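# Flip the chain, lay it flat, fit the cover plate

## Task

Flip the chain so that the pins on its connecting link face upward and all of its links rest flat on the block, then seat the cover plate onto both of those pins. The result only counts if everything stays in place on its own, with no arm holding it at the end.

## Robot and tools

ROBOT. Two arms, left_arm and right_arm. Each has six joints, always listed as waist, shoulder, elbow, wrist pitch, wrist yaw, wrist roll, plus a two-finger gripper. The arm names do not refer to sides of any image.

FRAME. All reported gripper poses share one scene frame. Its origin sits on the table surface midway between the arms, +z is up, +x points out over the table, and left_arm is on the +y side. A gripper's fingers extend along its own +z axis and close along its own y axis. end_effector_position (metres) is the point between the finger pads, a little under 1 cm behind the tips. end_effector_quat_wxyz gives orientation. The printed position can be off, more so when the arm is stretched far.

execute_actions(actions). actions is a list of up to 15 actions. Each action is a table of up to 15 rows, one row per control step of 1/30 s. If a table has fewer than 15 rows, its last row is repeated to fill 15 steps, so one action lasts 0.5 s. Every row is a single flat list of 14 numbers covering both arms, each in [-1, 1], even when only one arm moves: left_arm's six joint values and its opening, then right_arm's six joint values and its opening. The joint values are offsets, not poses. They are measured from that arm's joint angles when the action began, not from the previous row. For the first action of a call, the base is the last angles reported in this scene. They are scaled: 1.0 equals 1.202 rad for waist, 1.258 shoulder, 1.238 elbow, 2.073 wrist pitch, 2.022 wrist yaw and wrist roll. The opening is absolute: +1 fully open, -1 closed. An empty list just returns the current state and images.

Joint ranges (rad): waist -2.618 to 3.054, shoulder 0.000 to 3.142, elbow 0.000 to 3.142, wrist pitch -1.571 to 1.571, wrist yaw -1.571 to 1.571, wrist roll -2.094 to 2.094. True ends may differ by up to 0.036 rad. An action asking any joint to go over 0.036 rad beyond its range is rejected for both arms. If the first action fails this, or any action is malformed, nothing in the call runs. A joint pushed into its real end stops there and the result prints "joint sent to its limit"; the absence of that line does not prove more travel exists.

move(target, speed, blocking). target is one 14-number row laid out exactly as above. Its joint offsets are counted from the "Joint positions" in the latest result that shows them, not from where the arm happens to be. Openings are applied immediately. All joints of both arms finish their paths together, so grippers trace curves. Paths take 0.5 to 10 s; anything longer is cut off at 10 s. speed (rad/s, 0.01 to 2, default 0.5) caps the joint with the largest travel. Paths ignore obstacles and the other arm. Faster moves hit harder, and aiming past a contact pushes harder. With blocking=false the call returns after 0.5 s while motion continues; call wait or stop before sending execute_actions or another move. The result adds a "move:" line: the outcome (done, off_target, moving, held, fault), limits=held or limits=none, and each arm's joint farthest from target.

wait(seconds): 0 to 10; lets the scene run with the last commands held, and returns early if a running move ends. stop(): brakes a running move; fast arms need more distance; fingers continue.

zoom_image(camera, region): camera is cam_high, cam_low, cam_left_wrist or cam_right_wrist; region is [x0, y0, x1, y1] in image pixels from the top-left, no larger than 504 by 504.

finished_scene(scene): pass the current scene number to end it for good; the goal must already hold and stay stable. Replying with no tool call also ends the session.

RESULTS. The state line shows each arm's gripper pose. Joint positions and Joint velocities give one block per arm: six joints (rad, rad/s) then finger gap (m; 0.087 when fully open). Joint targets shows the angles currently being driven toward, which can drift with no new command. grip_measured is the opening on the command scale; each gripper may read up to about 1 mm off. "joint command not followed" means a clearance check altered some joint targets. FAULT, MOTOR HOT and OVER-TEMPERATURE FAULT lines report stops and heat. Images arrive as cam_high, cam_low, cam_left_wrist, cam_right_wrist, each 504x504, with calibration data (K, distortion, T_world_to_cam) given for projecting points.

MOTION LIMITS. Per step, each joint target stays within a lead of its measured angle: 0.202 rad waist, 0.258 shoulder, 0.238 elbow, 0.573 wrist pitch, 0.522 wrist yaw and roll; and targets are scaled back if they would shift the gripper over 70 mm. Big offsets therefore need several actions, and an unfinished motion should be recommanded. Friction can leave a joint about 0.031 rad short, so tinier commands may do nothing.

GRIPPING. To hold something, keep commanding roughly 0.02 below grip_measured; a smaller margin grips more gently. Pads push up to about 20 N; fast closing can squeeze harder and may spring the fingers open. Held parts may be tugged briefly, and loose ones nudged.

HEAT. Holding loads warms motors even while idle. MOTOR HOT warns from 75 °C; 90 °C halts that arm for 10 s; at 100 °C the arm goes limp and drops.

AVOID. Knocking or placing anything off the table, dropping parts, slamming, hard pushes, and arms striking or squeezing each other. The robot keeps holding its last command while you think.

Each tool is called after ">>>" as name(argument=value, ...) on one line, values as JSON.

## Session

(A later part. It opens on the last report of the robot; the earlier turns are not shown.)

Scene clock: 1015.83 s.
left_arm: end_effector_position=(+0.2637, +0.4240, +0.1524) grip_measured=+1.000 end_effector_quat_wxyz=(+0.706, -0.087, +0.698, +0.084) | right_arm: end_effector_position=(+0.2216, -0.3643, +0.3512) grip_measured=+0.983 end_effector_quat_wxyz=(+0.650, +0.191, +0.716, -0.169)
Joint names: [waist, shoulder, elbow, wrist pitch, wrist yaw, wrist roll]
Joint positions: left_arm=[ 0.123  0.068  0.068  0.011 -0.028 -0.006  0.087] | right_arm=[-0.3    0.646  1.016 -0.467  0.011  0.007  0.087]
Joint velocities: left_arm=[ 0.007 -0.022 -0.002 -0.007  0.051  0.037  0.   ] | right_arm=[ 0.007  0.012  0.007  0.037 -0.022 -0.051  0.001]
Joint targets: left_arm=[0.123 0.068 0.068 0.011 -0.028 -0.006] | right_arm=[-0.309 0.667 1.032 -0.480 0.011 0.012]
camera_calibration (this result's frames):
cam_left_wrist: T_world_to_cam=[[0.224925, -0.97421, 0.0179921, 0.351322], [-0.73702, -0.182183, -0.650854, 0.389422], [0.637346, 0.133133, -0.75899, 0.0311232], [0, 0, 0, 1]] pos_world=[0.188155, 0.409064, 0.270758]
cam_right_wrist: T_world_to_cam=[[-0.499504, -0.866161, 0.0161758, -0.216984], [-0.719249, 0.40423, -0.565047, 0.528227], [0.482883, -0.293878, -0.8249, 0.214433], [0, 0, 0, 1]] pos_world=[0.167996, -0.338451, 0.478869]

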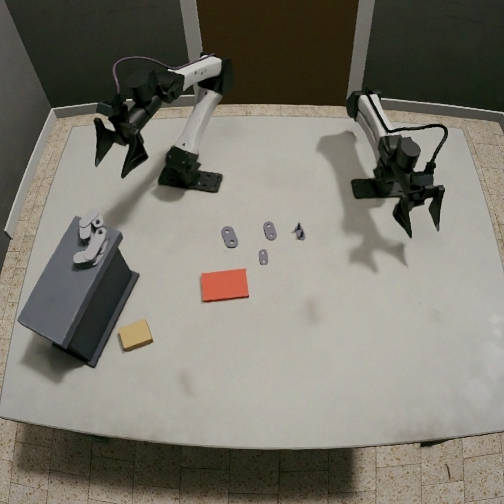

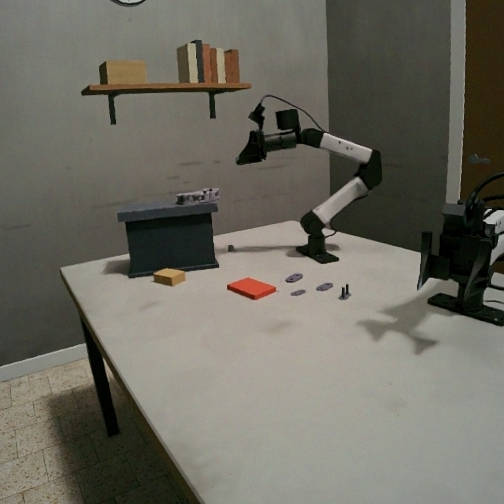

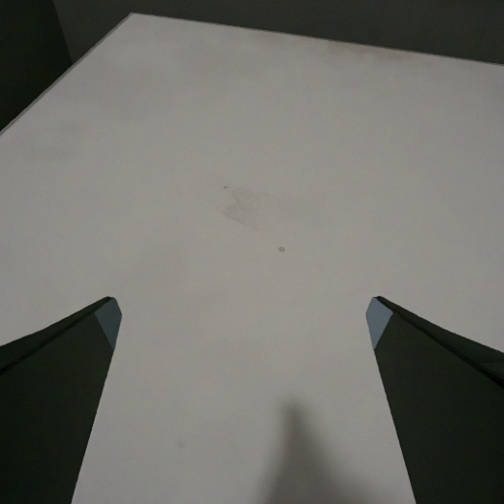

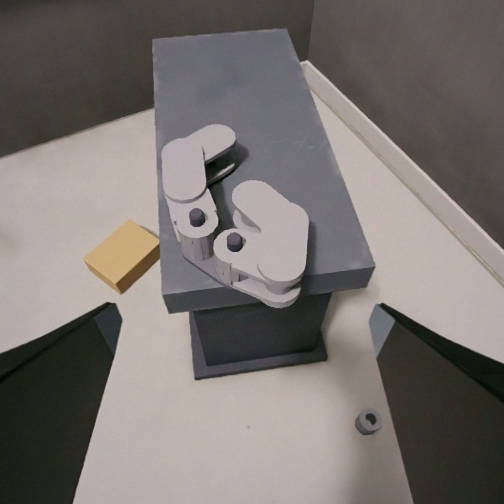

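>>> move(target=[0,0,0,0,0,0,1,0.035,0.773,0.582,-0.101,0,0,0.2], speed=0.6)

Scene clock: 1032.87 s.
left_arm: end_effector_position=(+0.2637, +0.4240, +0.1524) grip_measured=+1.000 end_effector_quat_wxyz=(+0.706, -0.087, +0.698, +0.084) | right_arm: end_effector_position=(+0.4016, -0.4461, +0.2954) grip_measured=+0.200 end_effector_quat_wxyz=(+0.471, +0.209, +0.849, -0.116)
Joint names: [waist, shoulder, elbow, wrist pitch, wrist yaw, wrist roll]
Joint positions: left_arm=[ 0.123  0.068  0.068  0.011 -0.028 -0.006  0.087] | right_arm=[-0.266  1.611  1.717 -0.664  0.011  0.007  0.052]
Joint velocities: left_arm=[ 0.007 -0.007  0.012  0.051  0.037 -0.051  0.   ] | right_arm=[-0.002  0.022 -0.017 -0.037 -0.022  0.037 -0.   ]
Joint targets: left_arm=[0.123 0.068 0.068 0.011 -0.028 -0.006] | right_arm=[-0.257 1.619 1.736 -0.677 0.011 0.007]
move: done; limits=none; left_arm: farthest joint: the waist, 0.000 radians from its target (0.000 radians at the start); right_arm: farthest joint: the elbow, 0.019 radians from its target (0.721 radians at the start)
camera_calibration (this result's frames):
cam_left_wrist: T_world_to_cam=[[0.224925, -0.97421, 0.0179921, 0.351322], [-0.73702, -0.182183, -0.650854, 0.389422], [0.637346, 0.133133, -0.75899, 0.0311232], [0, 0, 0, 1]] pos_world=[0.188155, 0.409064, 0.270758]
cam_right_wrist: T_world_to_cam=[[-0.462001, -0.886585, 0.0228419, -0.223167], [-0.879602, 0.454765, -0.139603, 0.620503], [0.113383, -0.0845886, -0.989944, 0.34803], [0, 0, 0, 1]] pos_world=[0.403232, -0.4506, 0.436252]

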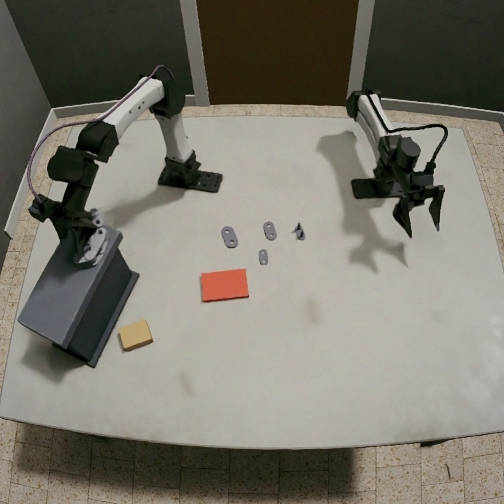

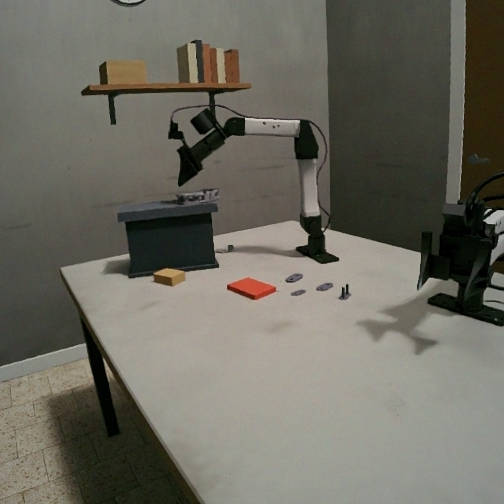

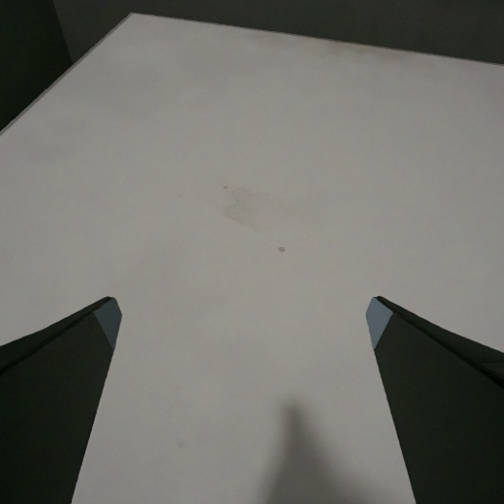

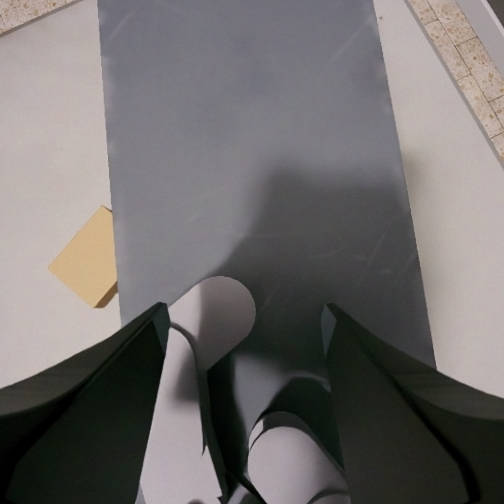

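>>> move(target=[0,0,0,0,0,0,1,0.042,0,0.01,0,0,0,0.4])

>>> move(target=[0,0,0,0,0,0,1,0,-0.058,-0.222,0.111,0,0,0.4], speed=0.3)

Scene clock: 1040.53 s.
left_arm: end_effector_position=(+0.2637, +0.4240, +0.1524) grip_measured=+1.000 end_effector_quat_wxyz=(+0.706, -0.087, +0.698, +0.084) | right_arm: end_effector_position=(+0.4103, -0.4280, +0.2954) grip_measured=+0.400 end_effector_quat_wxyz=(+0.473, +0.191, +0.853, -0.106)
Joint names: [waist, shoulder, elbow, wrist pitch, wrist yaw, wrist roll]
Joint positions: left_arm=[ 0.123  0.068  0.068  0.011 -0.028 -0.006  0.087] | right_arm=[-0.222  1.611  1.717 -0.664  0.011  0.007  0.061]
Joint velocities: left_arm=[-0.012 -0.022 -0.027 -0.022  0.037  0.037  0.   ] | right_arm=[ 0.012 -0.017  0.007 -0.037  0.007  0.051  0.   ]
Joint targets: left_arm=[0.123 0.068 0.068 0.011 -0.028 -0.006] | right_arm=[-0.216 1.611 1.730 -0.664 0.011 0.007]
move: done; limits=none; left_arm: farthest joint: the waist, 0.000 radians from its target (0.000 radians at the start); right_arm: farthest joint: the elbow, 0.012 radians from its target (0.012 radians at the start)
camera_calibration (this result's frames):
cam_left_wrist: T_world_to_cam=[[0.224925, -0.97421, 0.0179921, 0.351322], [-0.73702, -0.182183, -0.650854, 0.389422], [0.637346, 0.133133, -0.75899, 0.0311232], [0, 0, 0, 1]] pos_world=[0.188155, 0.409064, 0.270758]
cam_right_wrist: T_world_to_cam=[[-0.422675, -0.905994, 0.0228419, -0.227555], [-0.8987, 0.415752, -0.139603, 0.61115], [0.116983, -0.0795348, -0.989944, 0.349247], [0, 0, 0, 1]] pos_world=[0.412202, -0.432472, 0.436252]

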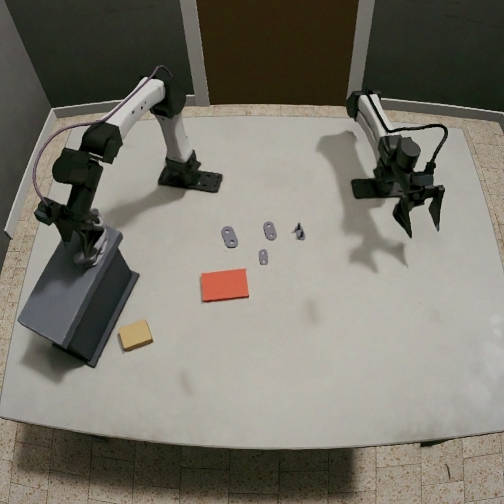

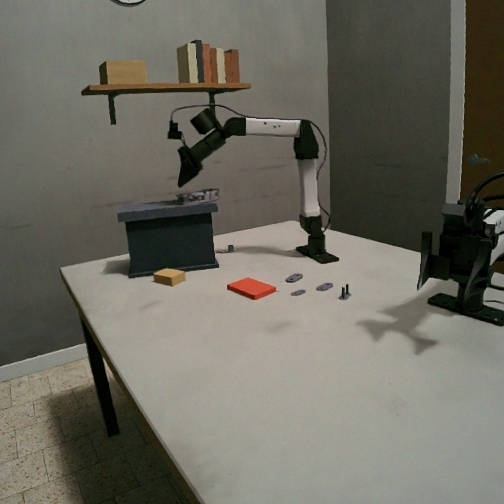

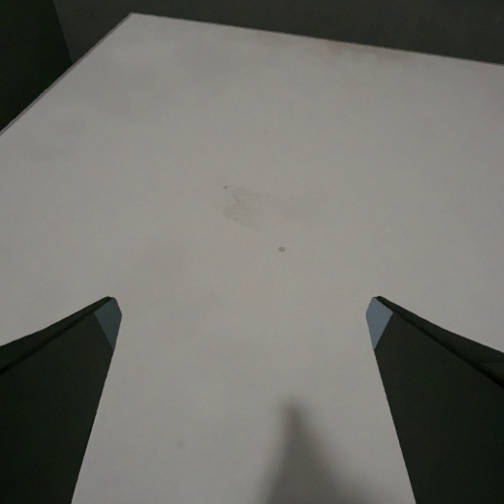

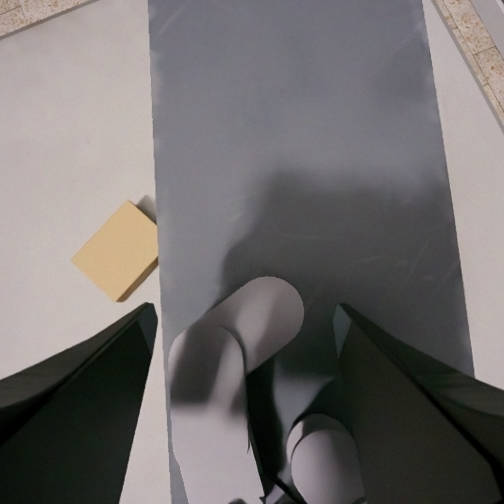

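Scene clock: 1042.13 s.
left_arm: end_effector_position=(+0.2637, +0.4240, +0.1524) grip_measured=+1.000 end_effector_quat_wxyz=(+0.706, -0.087, +0.698, +0.084) | right_arm: end_effector_position=(+0.4117, -0.4287, +0.2497) grip_measured=+0.400 end_effector_quat_wxyz=(+0.482, +0.190, +0.849, -0.108)
Joint names: [waist, shoulder, elbow, wrist pitch, wrist yaw, wrist roll]
Joint positions: left_arm=[ 0.123  0.068  0.068  0.011 -0.028 -0.006  0.087] | right_arm=[-0.222  1.558  1.461 -0.442  0.011  0.007  0.061]
Joint velocities: left_arm=[ 0.012 -0.007 -0.007 -0.066 -0.037 -0.007  0.   ] | right_arm=[ 0.002 -0.012 -0.002 -0.007 -0.007 -0.051  0.   ]
Joint targets: left_arm=[0.123 0.068 0.068 0.011 -0.028 -0.006] | right_arm=[-0.222 1.539 1.443 -0.434 0.011 0.007]
move: done; limits=none; left_arm: farthest joint: the waist, 0.000 radians from its target (0.000 radians at the start); right_arm: farthest joint: the shoulder, 0.020 radians from its target (0.073 radians at the start)
camera_calibration (this result's frames):
cam_left_wrist: T_world_to_cam=[[0.224925, -0.97421, 0.0179921, 0.351322], [-0.73702, -0.182183, -0.650854, 0.389422], [0.637346, 0.133133, -0.75899, 0.0311232], [0, 0, 0, 1]] pos_world=[0.188155, 0.409064, 0.270758]
cam_right_wrist: T_world_to_cam=[[-0.423077, -0.90581, 0.0226498, -0.226202], [-0.896057, 0.41455, -0.15884, 0.609474], [0.13449, -0.0874972, -0.987044, 0.29239], [0, 0, 0, 1]] pos_world=[0.411099, -0.431971, 0.390534]

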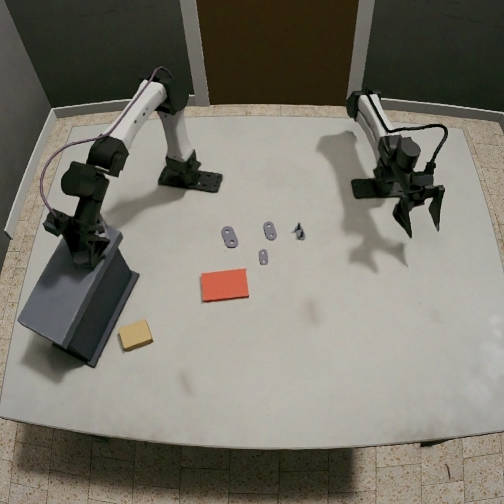

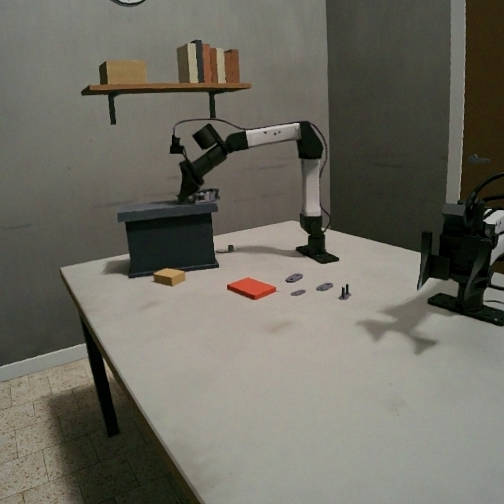

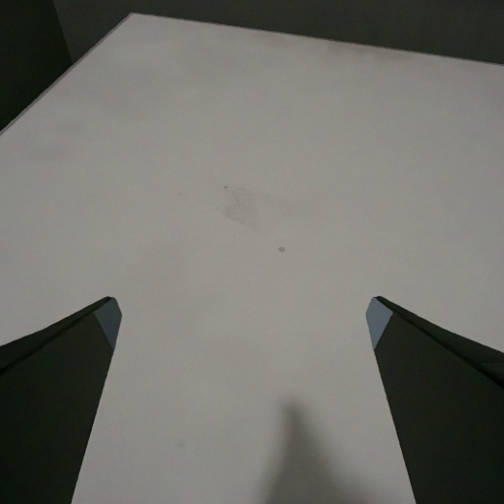

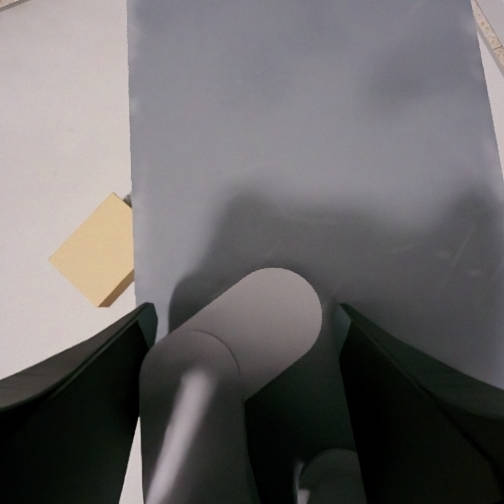

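Close slowly.

>>> execute_actions(actions=[[[0,0,0,0,0,0,1,0,0,0,0,0,0,0.2]],[[0,0,0,0,0,0,1,0,0,0,0,0,0,0.0]],[[0,0,0,0,0,0,1,0,0,0,0,0,0,-0.2]],[[0,0,0,0,0,0,1,0,0,0,0,0,0,-0.45]]])

Scene clock: 1046.60 s.
left_arm: end_effector_position=(+0.2637, +0.4240, +0.1524) grip_measured=+1.000 end_effector_quat_wxyz=(+0.706, -0.087, +0.698, +0.084) | right_arm: end_effector_position=(+0.4124, -0.4274, +0.2498) grip_measured=-0.360 end_effector_quat_wxyz=(+0.483, +0.189, +0.849, -0.104)
Joint names: [waist, shoulder, elbow, wrist pitch, wrist yaw, wrist roll]
Joint positions: left_arm=[ 0.123  0.068  0.068  0.011 -0.028 -0.006  0.087] | right_arm=[-0.222  1.558  1.461 -0.441  0.004  0.009  0.028]
Joint velocities: left_arm=[ 0.002 -0.012 -0.017  0.007 -0.081  0.081  0.   ] | right_arm=[ 0.007  0.002  0.002  0.022  0.022 -0.007  0.   ]
Joint targets: left_arm=[0.123 0.068 0.068 0.011 -0.028 -0.006] | right_arm=[-0.222 1.558 1.461 -0.441 0.006 0.008]
camera_calibration (this result's frames):
cam_left_wrist: T_world_to_cam=[[0.224925, -0.97421, 0.0179921, 0.351322], [-0.73702, -0.182183, -0.650854, 0.389422], [0.637346, 0.133133, -0.75899, 0.0311232], [0, 0, 0, 1]] pos_world=[0.188155, 0.409064, 0.270758]
cam_right_wrist: T_world_to_cam=[[-0.418502, -0.908054, 0.0171617, -0.226203], [-0.897744, 0.410742, -0.15921, 0.608705], [0.137522, -0.0820364, -0.987096, 0.293579], [0, 0, 0, 1]] pos_world=[0.411421, -0.431341, 0.390584]

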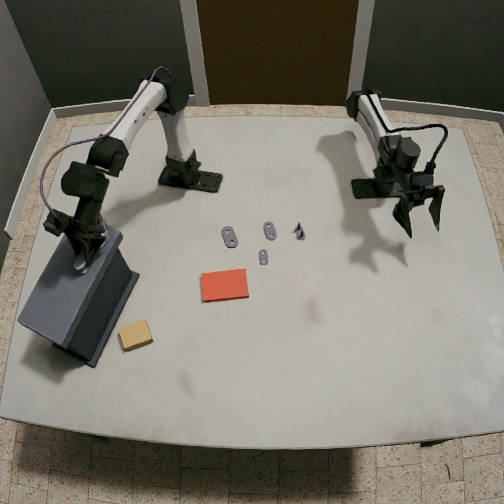

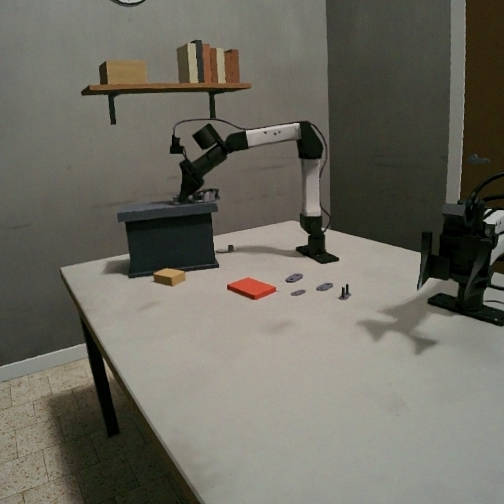

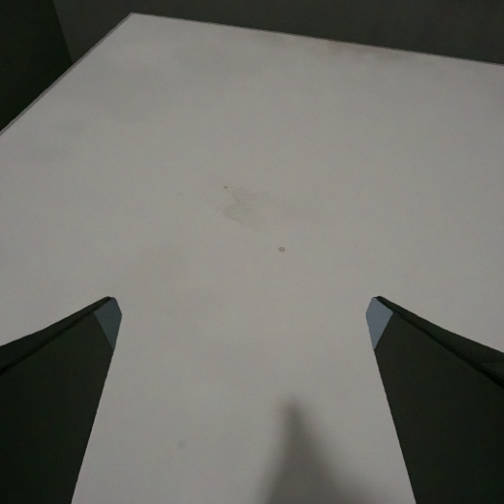

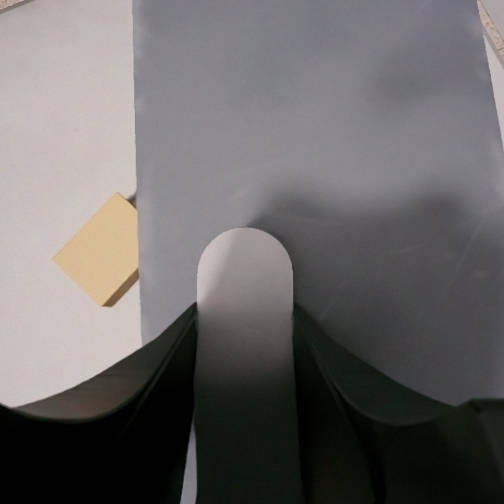

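>>> move(target=[0,0,0,0,0,0,1,-0.02,0.166,0.191,-0.014,0,0,-0.45], speed=0.15)

Scene clock: 1051.30 s.
left_arm: end_effector_position=(+0.2637, +0.4240, +0.1524) grip_measured=+1.000 end_effector_quat_wxyz=(+0.706, -0.087, +0.698, +0.084) | right_arm: end_effector_position=(+0.4531, -0.4543, +0.2503) grip_measured=-0.360 end_effector_quat_wxyz=(+0.479, +0.196, +0.849, -0.107)
Joint names: [waist, shoulder, elbow, wrist pitch, wrist yaw, wrist roll]
Joint positions: left_arm=[ 0.123  0.068  0.068  0.011 -0.028 -0.006  0.087] | right_arm=[-0.237  1.749  1.675 -0.471  0.004  0.009  0.028]
Joint velocities: left_arm=[-0.002 -0.002 -0.017  0.007 -0.022  0.037  0.   ] | right_arm=[-0.012  0.002  0.007  0.007 -0.007  0.007 -0.001]
Joint targets: left_arm=[0.123 0.068 0.068 0.011 -0.028 -0.006] | right_arm=[-0.246 1.767 1.697 -0.470 0.004 0.009]
move: off_target (right_arm); limits=none; left_arm: farthest joint: the waist, 0.000 radians from its target (0.000 radians at the start); right_arm: farthest joint: the elbow, 0.022 radians from its target (0.237 radians at the start)
camera_calibration (this result's frames):
cam_left_wrist: T_world_to_cam=[[0.224925, -0.97421, 0.0179921, 0.351322], [-0.73702, -0.182183, -0.650854, 0.389422], [0.637346, 0.133133, -0.75899, 0.0311232], [0, 0, 0, 1]] pos_world=[0.188155, 0.409064, 0.270758]
cam_right_wrist: T_world_to_cam=[[-0.432214, -0.901607, 0.0171942, -0.22456], [-0.892234, 0.424799, -0.153181, 0.6588], [0.130805, -0.0815482, -0.988049, 0.289827], [0, 0, 0, 1]] pos_world=[0.452835, -0.458688, 0.39114]

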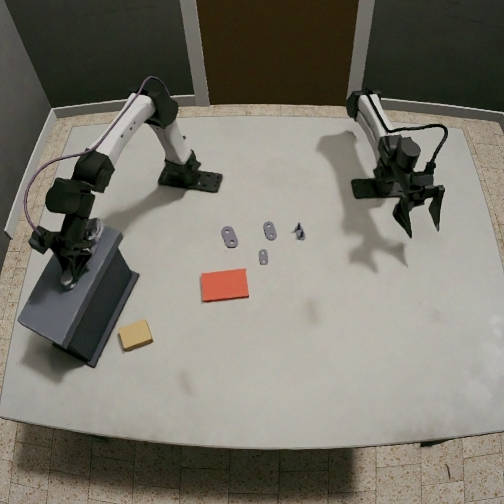

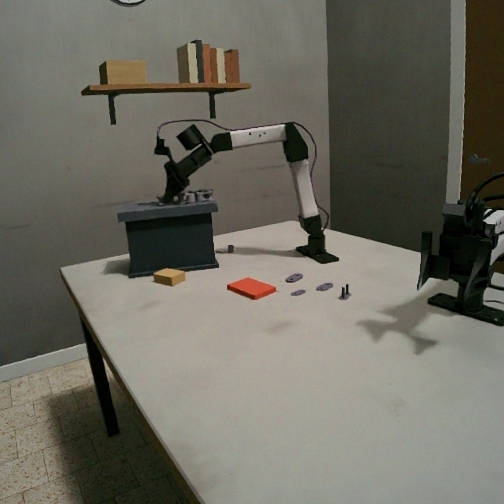

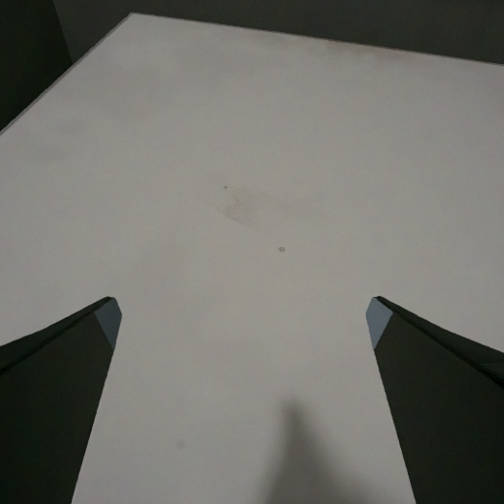

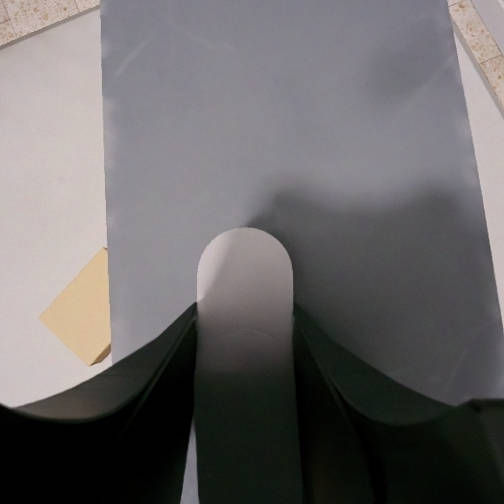

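>>> move(target=[0,0,0,0,0,0,1,-0.01,0.188,0.243,-0.027,0,0,-0.45], speed=0.15)

>>> execute_actions(actions=[[[0,0,0,0,0,0,1,0,0,0,0,0,0,0.3]],[[0,0,0,0,0,0,1,0,-0.1,0.02,0,0,0,1]]])

>>> move(target=[0,0,0,0,0,0,1,0,-0.3,-0.1,-0.2,0,0,1])

Scene clock: 1057.43 s.
left_arm: end_effector_position=(+0.2637, +0.4240, +0.1524) grip_measured=+1.000 end_effector_quat_wxyz=(+0.706, -0.087, +0.698, +0.084) | right_arm: end_effector_position=(+0.5009, -0.4770, +0.2511) grip_measured=-0.360 end_effector_quat_wxyz=(+0.482, +0.195, +0.847, -0.108)
Joint names: [waist, shoulder, elbow, wrist pitch, wrist yaw, wrist roll]
Joint positions: left_arm=[ 0.123  0.068  0.068  0.011 -0.028 -0.006  0.087] | right_arm=[-0.237  1.966  1.955 -0.527  0.004  0.009  0.028]
Joint velocities: left_arm=[ 0.027 -0.012 -0.012 -0.022  0.007  0.022  0.   ] | right_arm=[-0.007 -0.007 -0.007  0.051 -0.022 -0.007  0.001]
Joint targets: left_arm=[0.123 0.068 0.068 0.011 -0.028 -0.006] | right_arm=[-0.249 1.985 1.976 -0.527 0.004 0.009]
move: done; limits=none; left_arm: farthest joint: the waist, 0.000 radians from its target (0.000 radians at the start); right_arm: farthest joint: the elbow, 0.020 radians from its target (0.300 radians at the start)
camera_calibration (this result's frames):
cam_left_wrist: T_world_to_cam=[[0.224925, -0.97421, 0.0179921, 0.351322], [-0.73702, -0.182183, -0.650854, 0.389422], [0.637346, 0.133133, -0.75899, 0.0311232], [0, 0, 0, 1]] pos_world=[0.188155, 0.409064, 0.270758]
cam_right_wrist: T_world_to_cam=[[-0.432327, -0.901554, 0.0171556, -0.224203], [-0.891207, 0.424314, -0.160339, 0.712269], [0.137275, -0.0846081, -0.986913, 0.277514], [0, 0, 0, 1]] pos_world=[0.499754, -0.480877, 0.391933]

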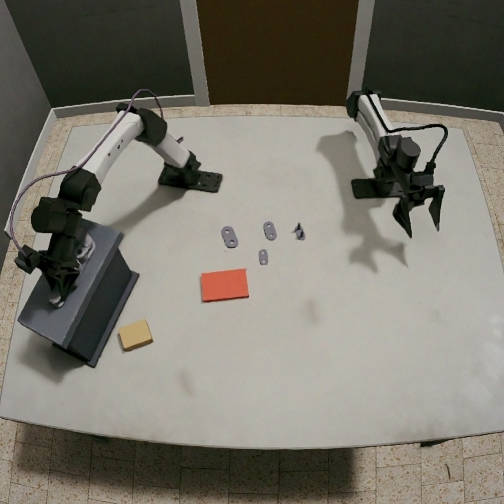

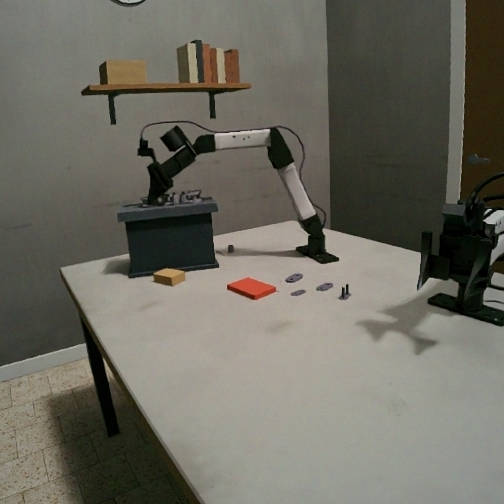

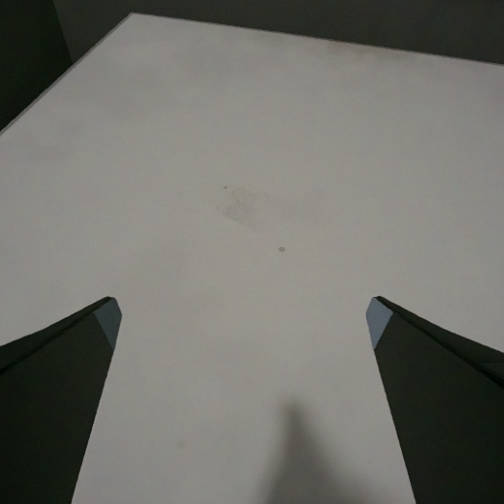

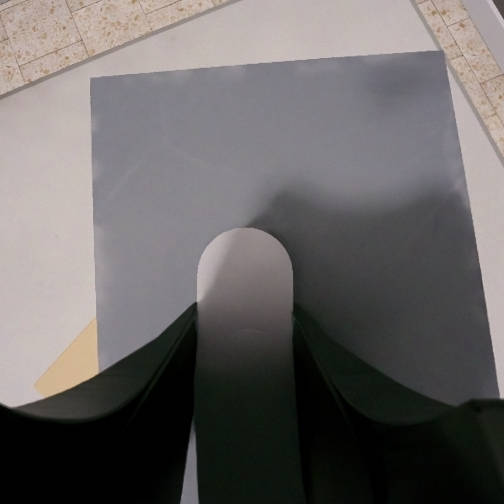

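Scene clock: 1058.43 s.
left_arm: end_effector_position=(+0.2637, +0.4240, +0.1524) grip_measured=+1.000 end_effector_quat_wxyz=(+0.706, -0.087, +0.698, +0.084) | right_arm: end_effector_position=(+0.4815, -0.4678, +0.3366) grip_measured=+0.983 end_effector_quat_wxyz=(+0.553, +0.185, +0.803, -0.123)
Joint names: [waist, shoulder, elbow, wrist pitch, wrist yaw, wrist roll]
Joint positions: left_arm=[ 0.123  0.068  0.068  0.011 -0.028 -0.006  0.087] | right_arm=[-0.237  1.829  1.98  -0.517  0.004  0.009  0.087]
Joint velocities: left_arm=[-0.007 -0.027 -0.007  0.007 -0.022 -0.066  0.   ] | right_arm=[-0.012  0.002 -0.007 -0.007 -0.022 -0.037 -0.001]
Joint targets: left_arm=[0.123 0.068 0.068 0.011 -0.028 -0.006] | right_arm=[-0.237 1.840 1.980 -0.526 0.004 0.009]
camera_calibration (this result's frames):
cam_left_wrist: T_world_to_cam=[[0.224925, -0.97421, 0.0179921, 0.351322], [-0.73702, -0.182183, -0.650854, 0.389422], [0.637346, 0.133133, -0.75899, 0.0311232], [0, 0, 0, 1]] pos_world=[0.188155, 0.409064, 0.270758]
cam_right_wrist: T_world_to_cam=[[-0.434893, -0.90034, 0.0159875, -0.22359], [-0.853556, 0.406508, -0.325873, 0.733974], [0.286897, -0.155366, -0.945278, 0.246199], [0, 0, 0, 1]] pos_world=[0.458617, -0.461422, 0.475484]

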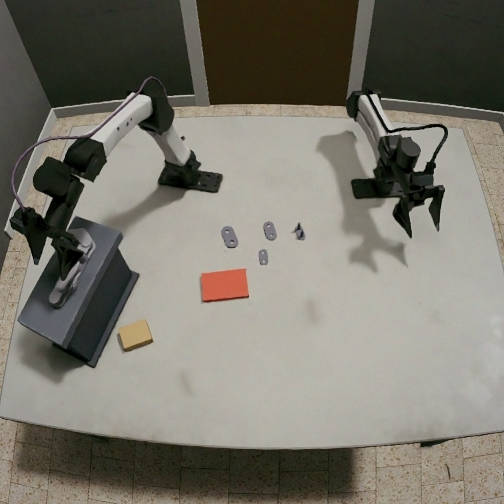

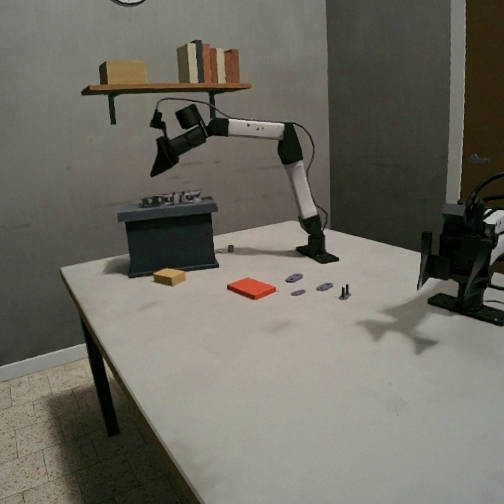

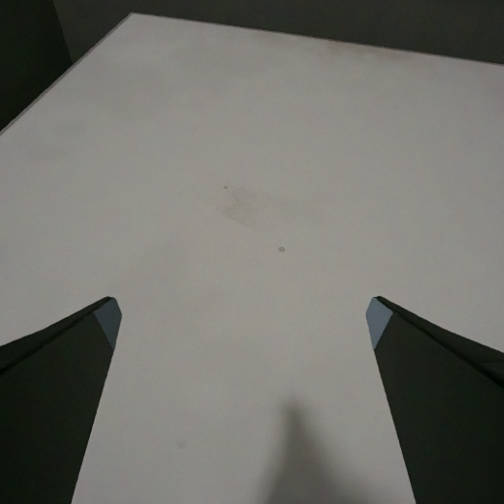

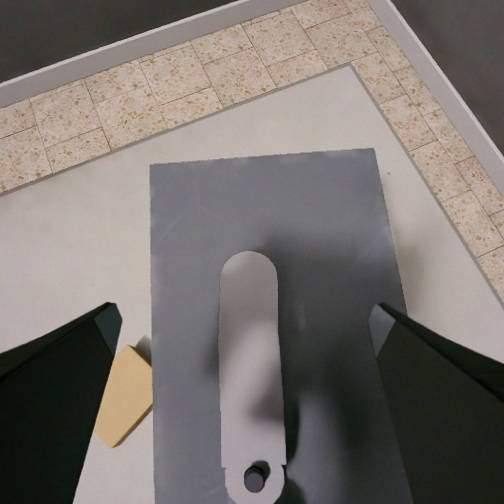

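Scene clock: 1060.03 s.
left_arm: end_effector_position=(+0.2637, +0.4240, +0.1524) grip_measured=+1.000 end_effector_quat_wxyz=(+0.706, -0.087, +0.698, +0.084) | right_arm: end_effector_position=(+0.3458, -0.4036, +0.3758) grip_measured=+0.983 end_effector_quat_wxyz=(+0.500, +0.193, +0.837, -0.112)
Joint names: [waist, shoulder, elbow, wrist pitch, wrist yaw, wrist roll]
Joint positions: left_arm=[ 0.123  0.068  0.068  0.011 -0.028 -0.006  0.087] | right_arm=[-0.237  1.458  1.88  -0.918  0.004  0.009  0.087]
Joint velocities: left_arm=[ 0.007 -0.002 -0.007  0.022  0.022 -0.051  0.   ] | right_arm=[-0.012 -0.002  0.002  0.007 -0.037  0.095 -0.   ]
Joint targets: left_arm=[0.123 0.068 0.068 0.011 -0.028 -0.006] | right_arm=[-0.237 1.452 1.856 -0.932 0.004 0.009]
move: off_target (right_arm); limits=none; left_arm: farthest joint: the waist, 0.000 radians from its target (0.000 radians at the start); right_arm: farthest joint: the elbow, 0.024 radians from its target (0.124 radians at the start)
camera_calibration (this result's frames):
cam_left_wrist: T_world_to_cam=[[0.224925, -0.97421, 0.0179921, 0.351322], [-0.73702, -0.182183, -0.650854, 0.389422], [0.637346, 0.133133, -0.75899, 0.0311232], [0, 0, 0, 1]] pos_world=[0.188155, 0.409064, 0.270758]
cam_right_wrist: T_world_to_cam=[[-0.432967, -0.901251, 0.0169163, -0.226835], [-0.88441, 0.4211, -0.201232, 0.574527], [0.174237, -0.102088, -0.979398, 0.405399], [0, 0, 0, 1]] pos_world=[0.33927, -0.404982, 0.516497]

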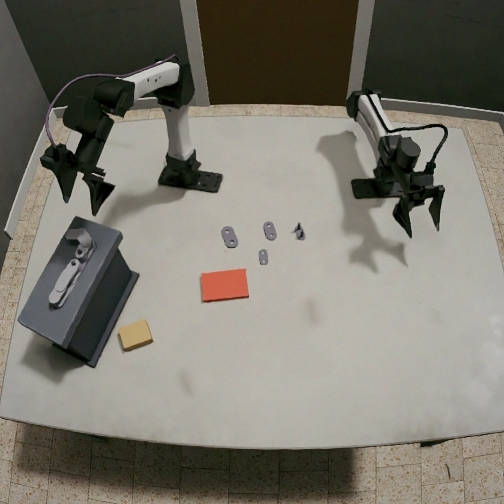

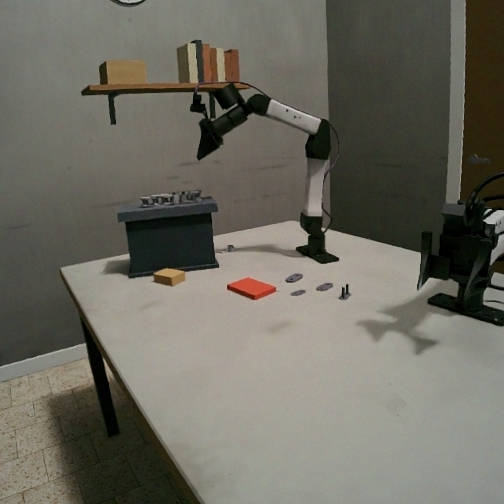

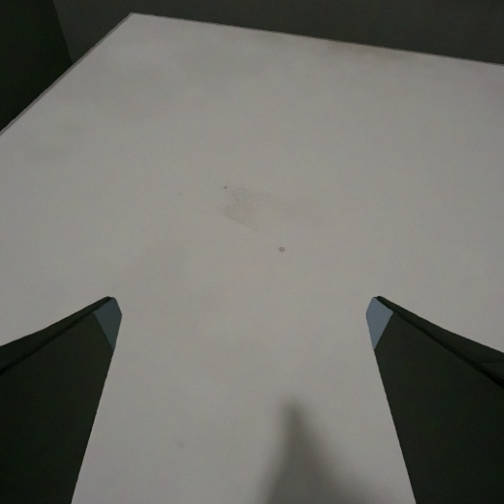

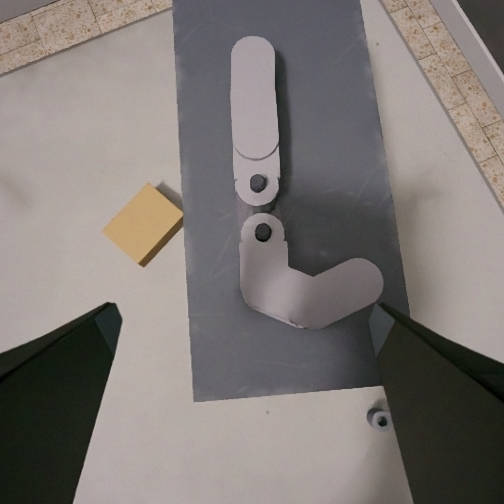

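>>> move(target=[0,0,0,0,0,0,1,0.6,-0.1,-0.3,0.1,0,0,1], speed=0.7)

>>> move(target=[0,0,0,0,0,0,1,0.6,-0.19,-0.735,0.26,0,0,1], speed=0.7)

Scene clock: 1068.53 s.
left_arm: end_effector_position=(+0.2637, +0.4240, +0.1524) grip_measured=+1.000 end_effector_quat_wxyz=(+0.706, -0.087, +0.698, +0.084) | right_arm: end_effector_position=(+0.3651, -0.1333, +0.3101) grip_measured=+0.983 end_effector_quat_wxyz=(+0.489, -0.114, +0.862, +0.067)
Joint names: [waist, shoulder, elbow, wrist pitch, wrist yaw, wrist roll]
Joint positions: left_arm=[ 0.123  0.068  0.068  0.011 -0.028 -0.006  0.087] | right_arm=[ 0.479  1.348  1.528 -0.718  0.005  0.009  0.087]
Joint velocities: left_arm=[ 0.022 -0.007  0.002 -0.139 -0.037  0.022  0.   ] | right_arm=[ 0.012 -0.012  0.002  0.051 -0.022  0.007  0.001]
Joint targets: left_arm=[0.123 0.068 0.068 0.011 -0.028 -0.006] | right_arm=[0.484 1.332 1.509 -0.711 0.004 0.009]
move: done; limits=none; left_arm: farthest joint: the waist, 0.000 radians from its target (0.000 radians at the start); right_arm: farthest joint: the elbow, 0.019 radians from its target (0.372 radians at the start)
camera_calibration (this result's frames):
cam_left_wrist: T_world_to_cam=[[0.224925, -0.97421, 0.0179921, 0.351322], [-0.73702, -0.182183, -0.650854, 0.389422], [0.637346, 0.133133, -0.75899, 0.0311232], [0, 0, 0, 1]] pos_world=[0.188155, 0.409064, 0.270758]
cam_right_wrist: T_world_to_cam=[[0.265063, -0.964068, 0.0177508, -0.237213], [-0.951228, -0.264457, -0.158835, 0.384483], [0.157822, 0.0252162, -0.987146, 0.390648], [0, 0, 0, 1]] pos_world=[0.366954, -0.13686, 0.450907]

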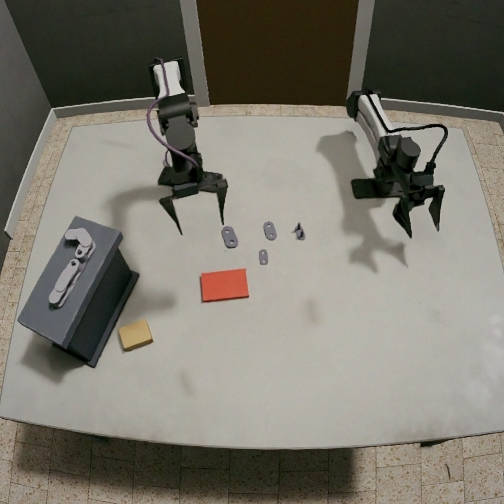

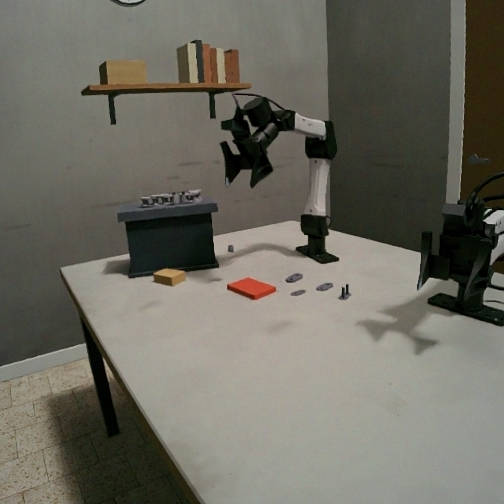

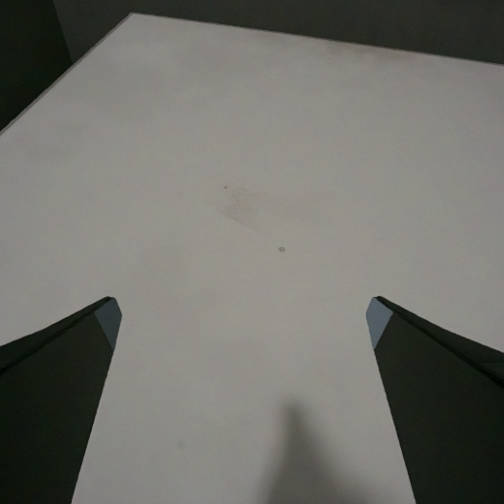

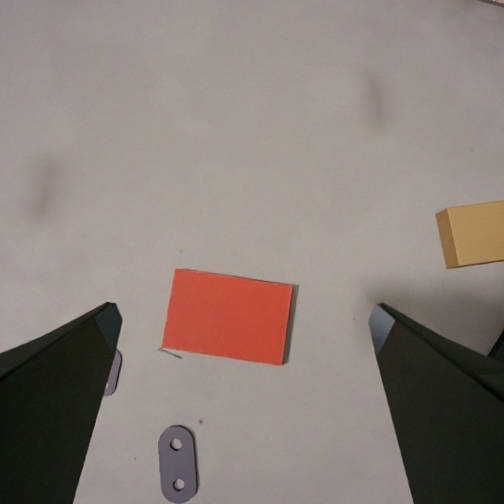

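Scene clock: 1070.67 s.
left_arm: end_effector_position=(+0.2637, +0.4240, +0.1524) grip_measured=+1.000 end_effector_quat_wxyz=(+0.706, -0.087, +0.698, +0.084) | right_arm: end_effector_position=(+0.1702, +0.0283, +0.0981) grip_measured=+0.983 end_effector_quat_wxyz=(+0.378, -0.424, +0.798, +0.203)
Joint names: [waist, shoulder, elbow, wrist pitch, wrist yaw, wrist roll]
Joint positions: left_arm=[ 0.123  0.068  0.068  0.011 -0.028 -0.006  0.087] | right_arm=[ 1.193  1.129  0.632 -0.187  0.006  0.009  0.087]
Joint velocities: left_arm=[-0.002 -0.007  0.037  0.007 -0.022 -0.007  0.   ] | right_arm=[-0.007 -0.027 -0.012  0.022  0.022 -0.037 -0.   ]
Joint targets: left_arm=[0.123 0.068 0.068 0.011 -0.028 -0.006] | right_arm=[1.201 1.109 0.618 -0.179 0.005 0.009]
move: done; limits=none; left_arm: farthest joint: the waist, 0.000 radians from its target (0.000 radians at the start); right_arm: farthest joint: the shoulder, 0.020 radians from its target (0.239 radians at the start)
camera_calibration (this result's frames):
cam_left_wrist: T_world_to_cam=[[0.224925, -0.97421, 0.0179921, 0.351322], [-0.73702, -0.182183, -0.650854, 0.389422], [0.637346, 0.133133, -0.75899, 0.0311232], [0, 0, 0, 1]] pos_world=[0.188155, 0.409064, 0.270758]
cam_right_wrist: T_world_to_cam=[[0.832625, -0.553513, 0.018966, -0.134358], [-0.553333, -0.83284, -0.0141703, 0.142313], [0.023639, 0.00130403, -0.99972, 0.232839], [0, 0, 0, 1]] pos_world=[0.185113, 0.0438512, 0.237339]

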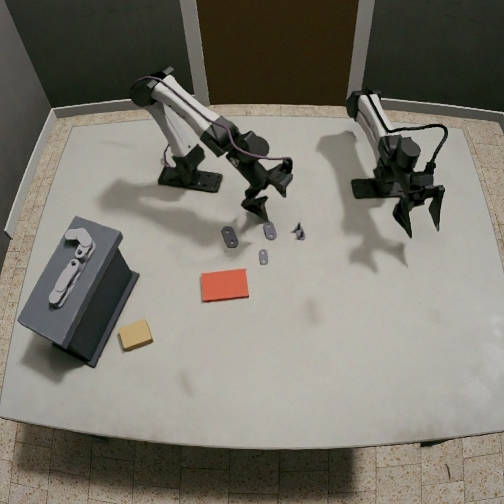

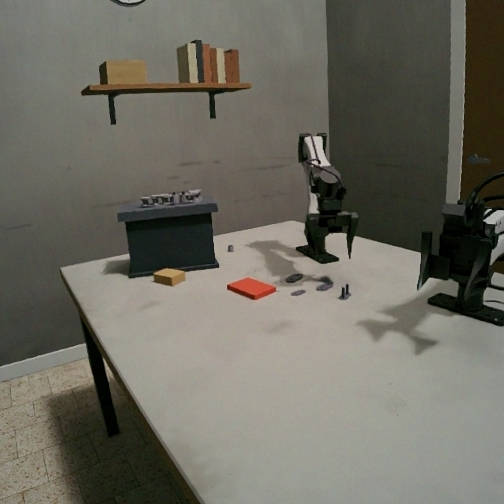

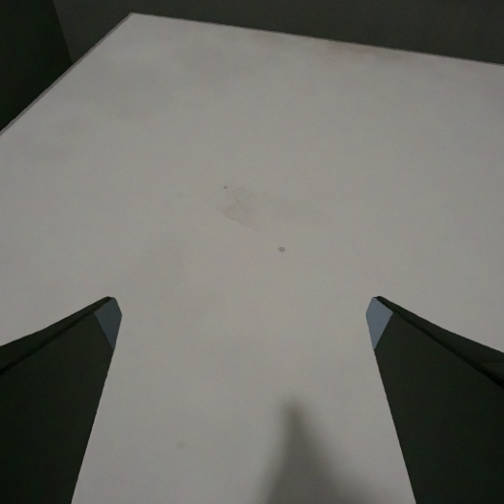

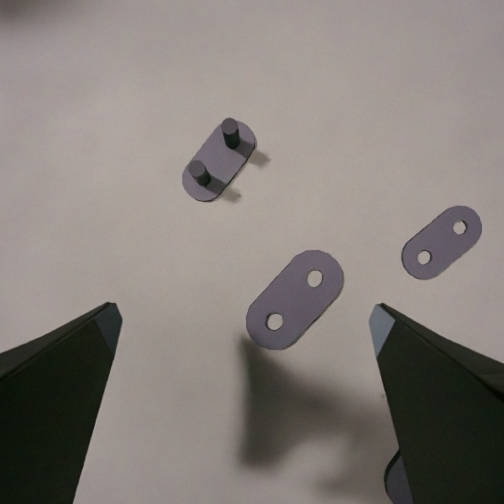

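>>> move(target=[0,0,0,0,0,0,1,-0.08,0.2,-0.218,0.25,0,0,0.6], speed=0.4)

>>> zoom_image(camera="cam_low", region=[280, 240, 380, 310])

Scene clock: 1077.03 s.
left_arm: end_effector_position=(+0.2637, +0.4240, +0.1524) grip_measured=+1.000 end_effector_quat_wxyz=(+0.706, -0.087, +0.698, +0.084) | right_arm: end_effector_position=(+0.1961, +0.0167, +0.0165) grip_measured=+0.600 end_effector_quat_wxyz=(+0.398, -0.386, +0.810, +0.192)
Joint names: [waist, shoulder, elbow, wrist pitch, wrist yaw, wrist roll]
Joint positions: left_arm=[ 0.123  0.068  0.068  0.011 -0.028 -0.006  0.087] | right_arm=[1.106 1.363 0.383 0.324 0.005 0.009 0.07 ]
Joint velocities: left_arm=[-0.007  0.002  0.007  0.007 -0.051 -0.037  0.   ] | right_arm=[-0.007 -0.007  0.012  0.007 -0.007  0.066  0.001]
Joint targets: left_arm=[0.123 0.068 0.068 0.011 -0.028 -0.006] | right_arm=[1.097 1.381 0.362 0.332 0.006 0.009]
move: off_target (right_arm); limits=none; left_arm: farthest joint: the waist, 0.000 radians from its target (0.000 radians at the start); right_arm: farthest joint: the elbow, 0.021 radians from its target (0.270 radians at the start)
camera_calibration (this result's frames):
cam_left_wrist: T_world_to_cam=[[0.224925, -0.97421, 0.0179921, 0.351322], [-0.73702, -0.182183, -0.650854, 0.389422], [0.637346, 0.133133, -0.75899, 0.0311232], [0, 0, 0, 1]] pos_world=[0.188155, 0.409064, 0.270758]
cam_right_wrist: T_world_to_cam=[[0.781453, -0.623694, 0.0183733, -0.149584], [-0.622645, -0.781376, -0.0420041, 0.159002], [0.0405542, 0.0213842, -0.998948, 0.146989], [0, 0, 0, 1]] pos_world=[0.209933, 0.0278023, 0.156262]

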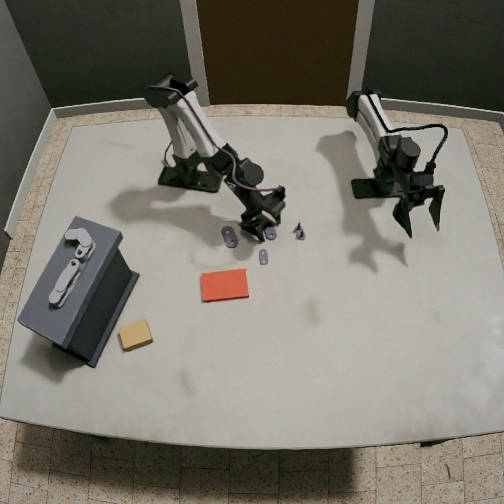

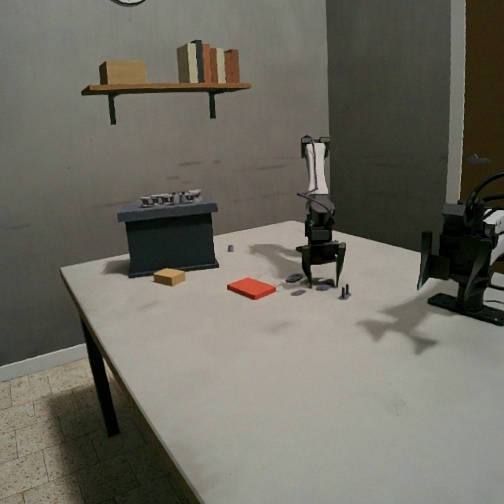

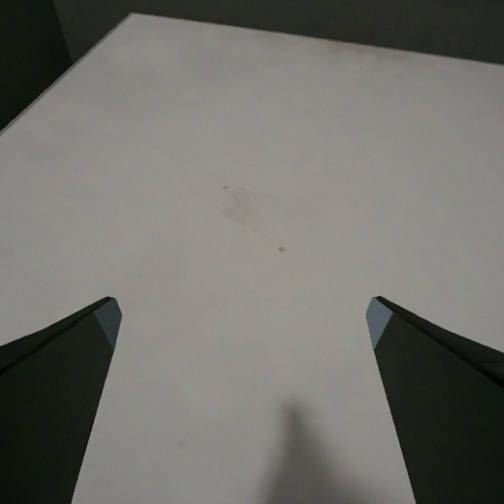

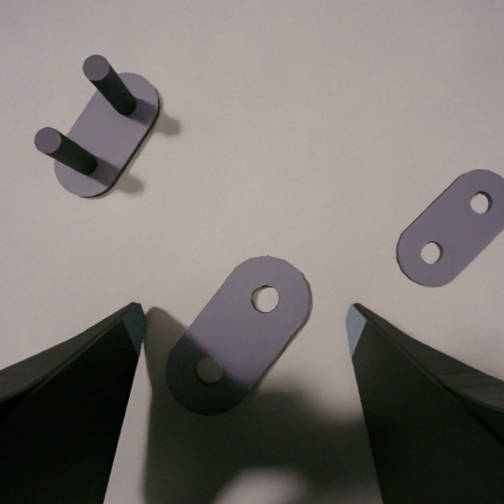

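Region (280, 240, 380, 310) of cam_low's 504x504 image, scaled by 5.040, with more detail than that image has; it fills the top 353 rows of this view, and the rest is white.

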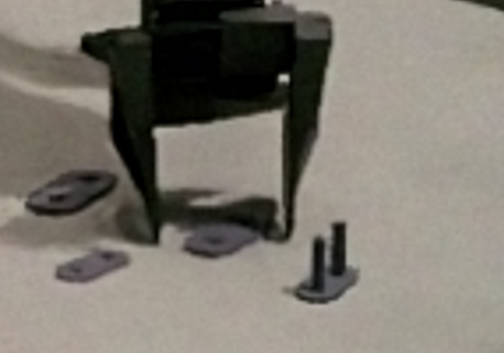

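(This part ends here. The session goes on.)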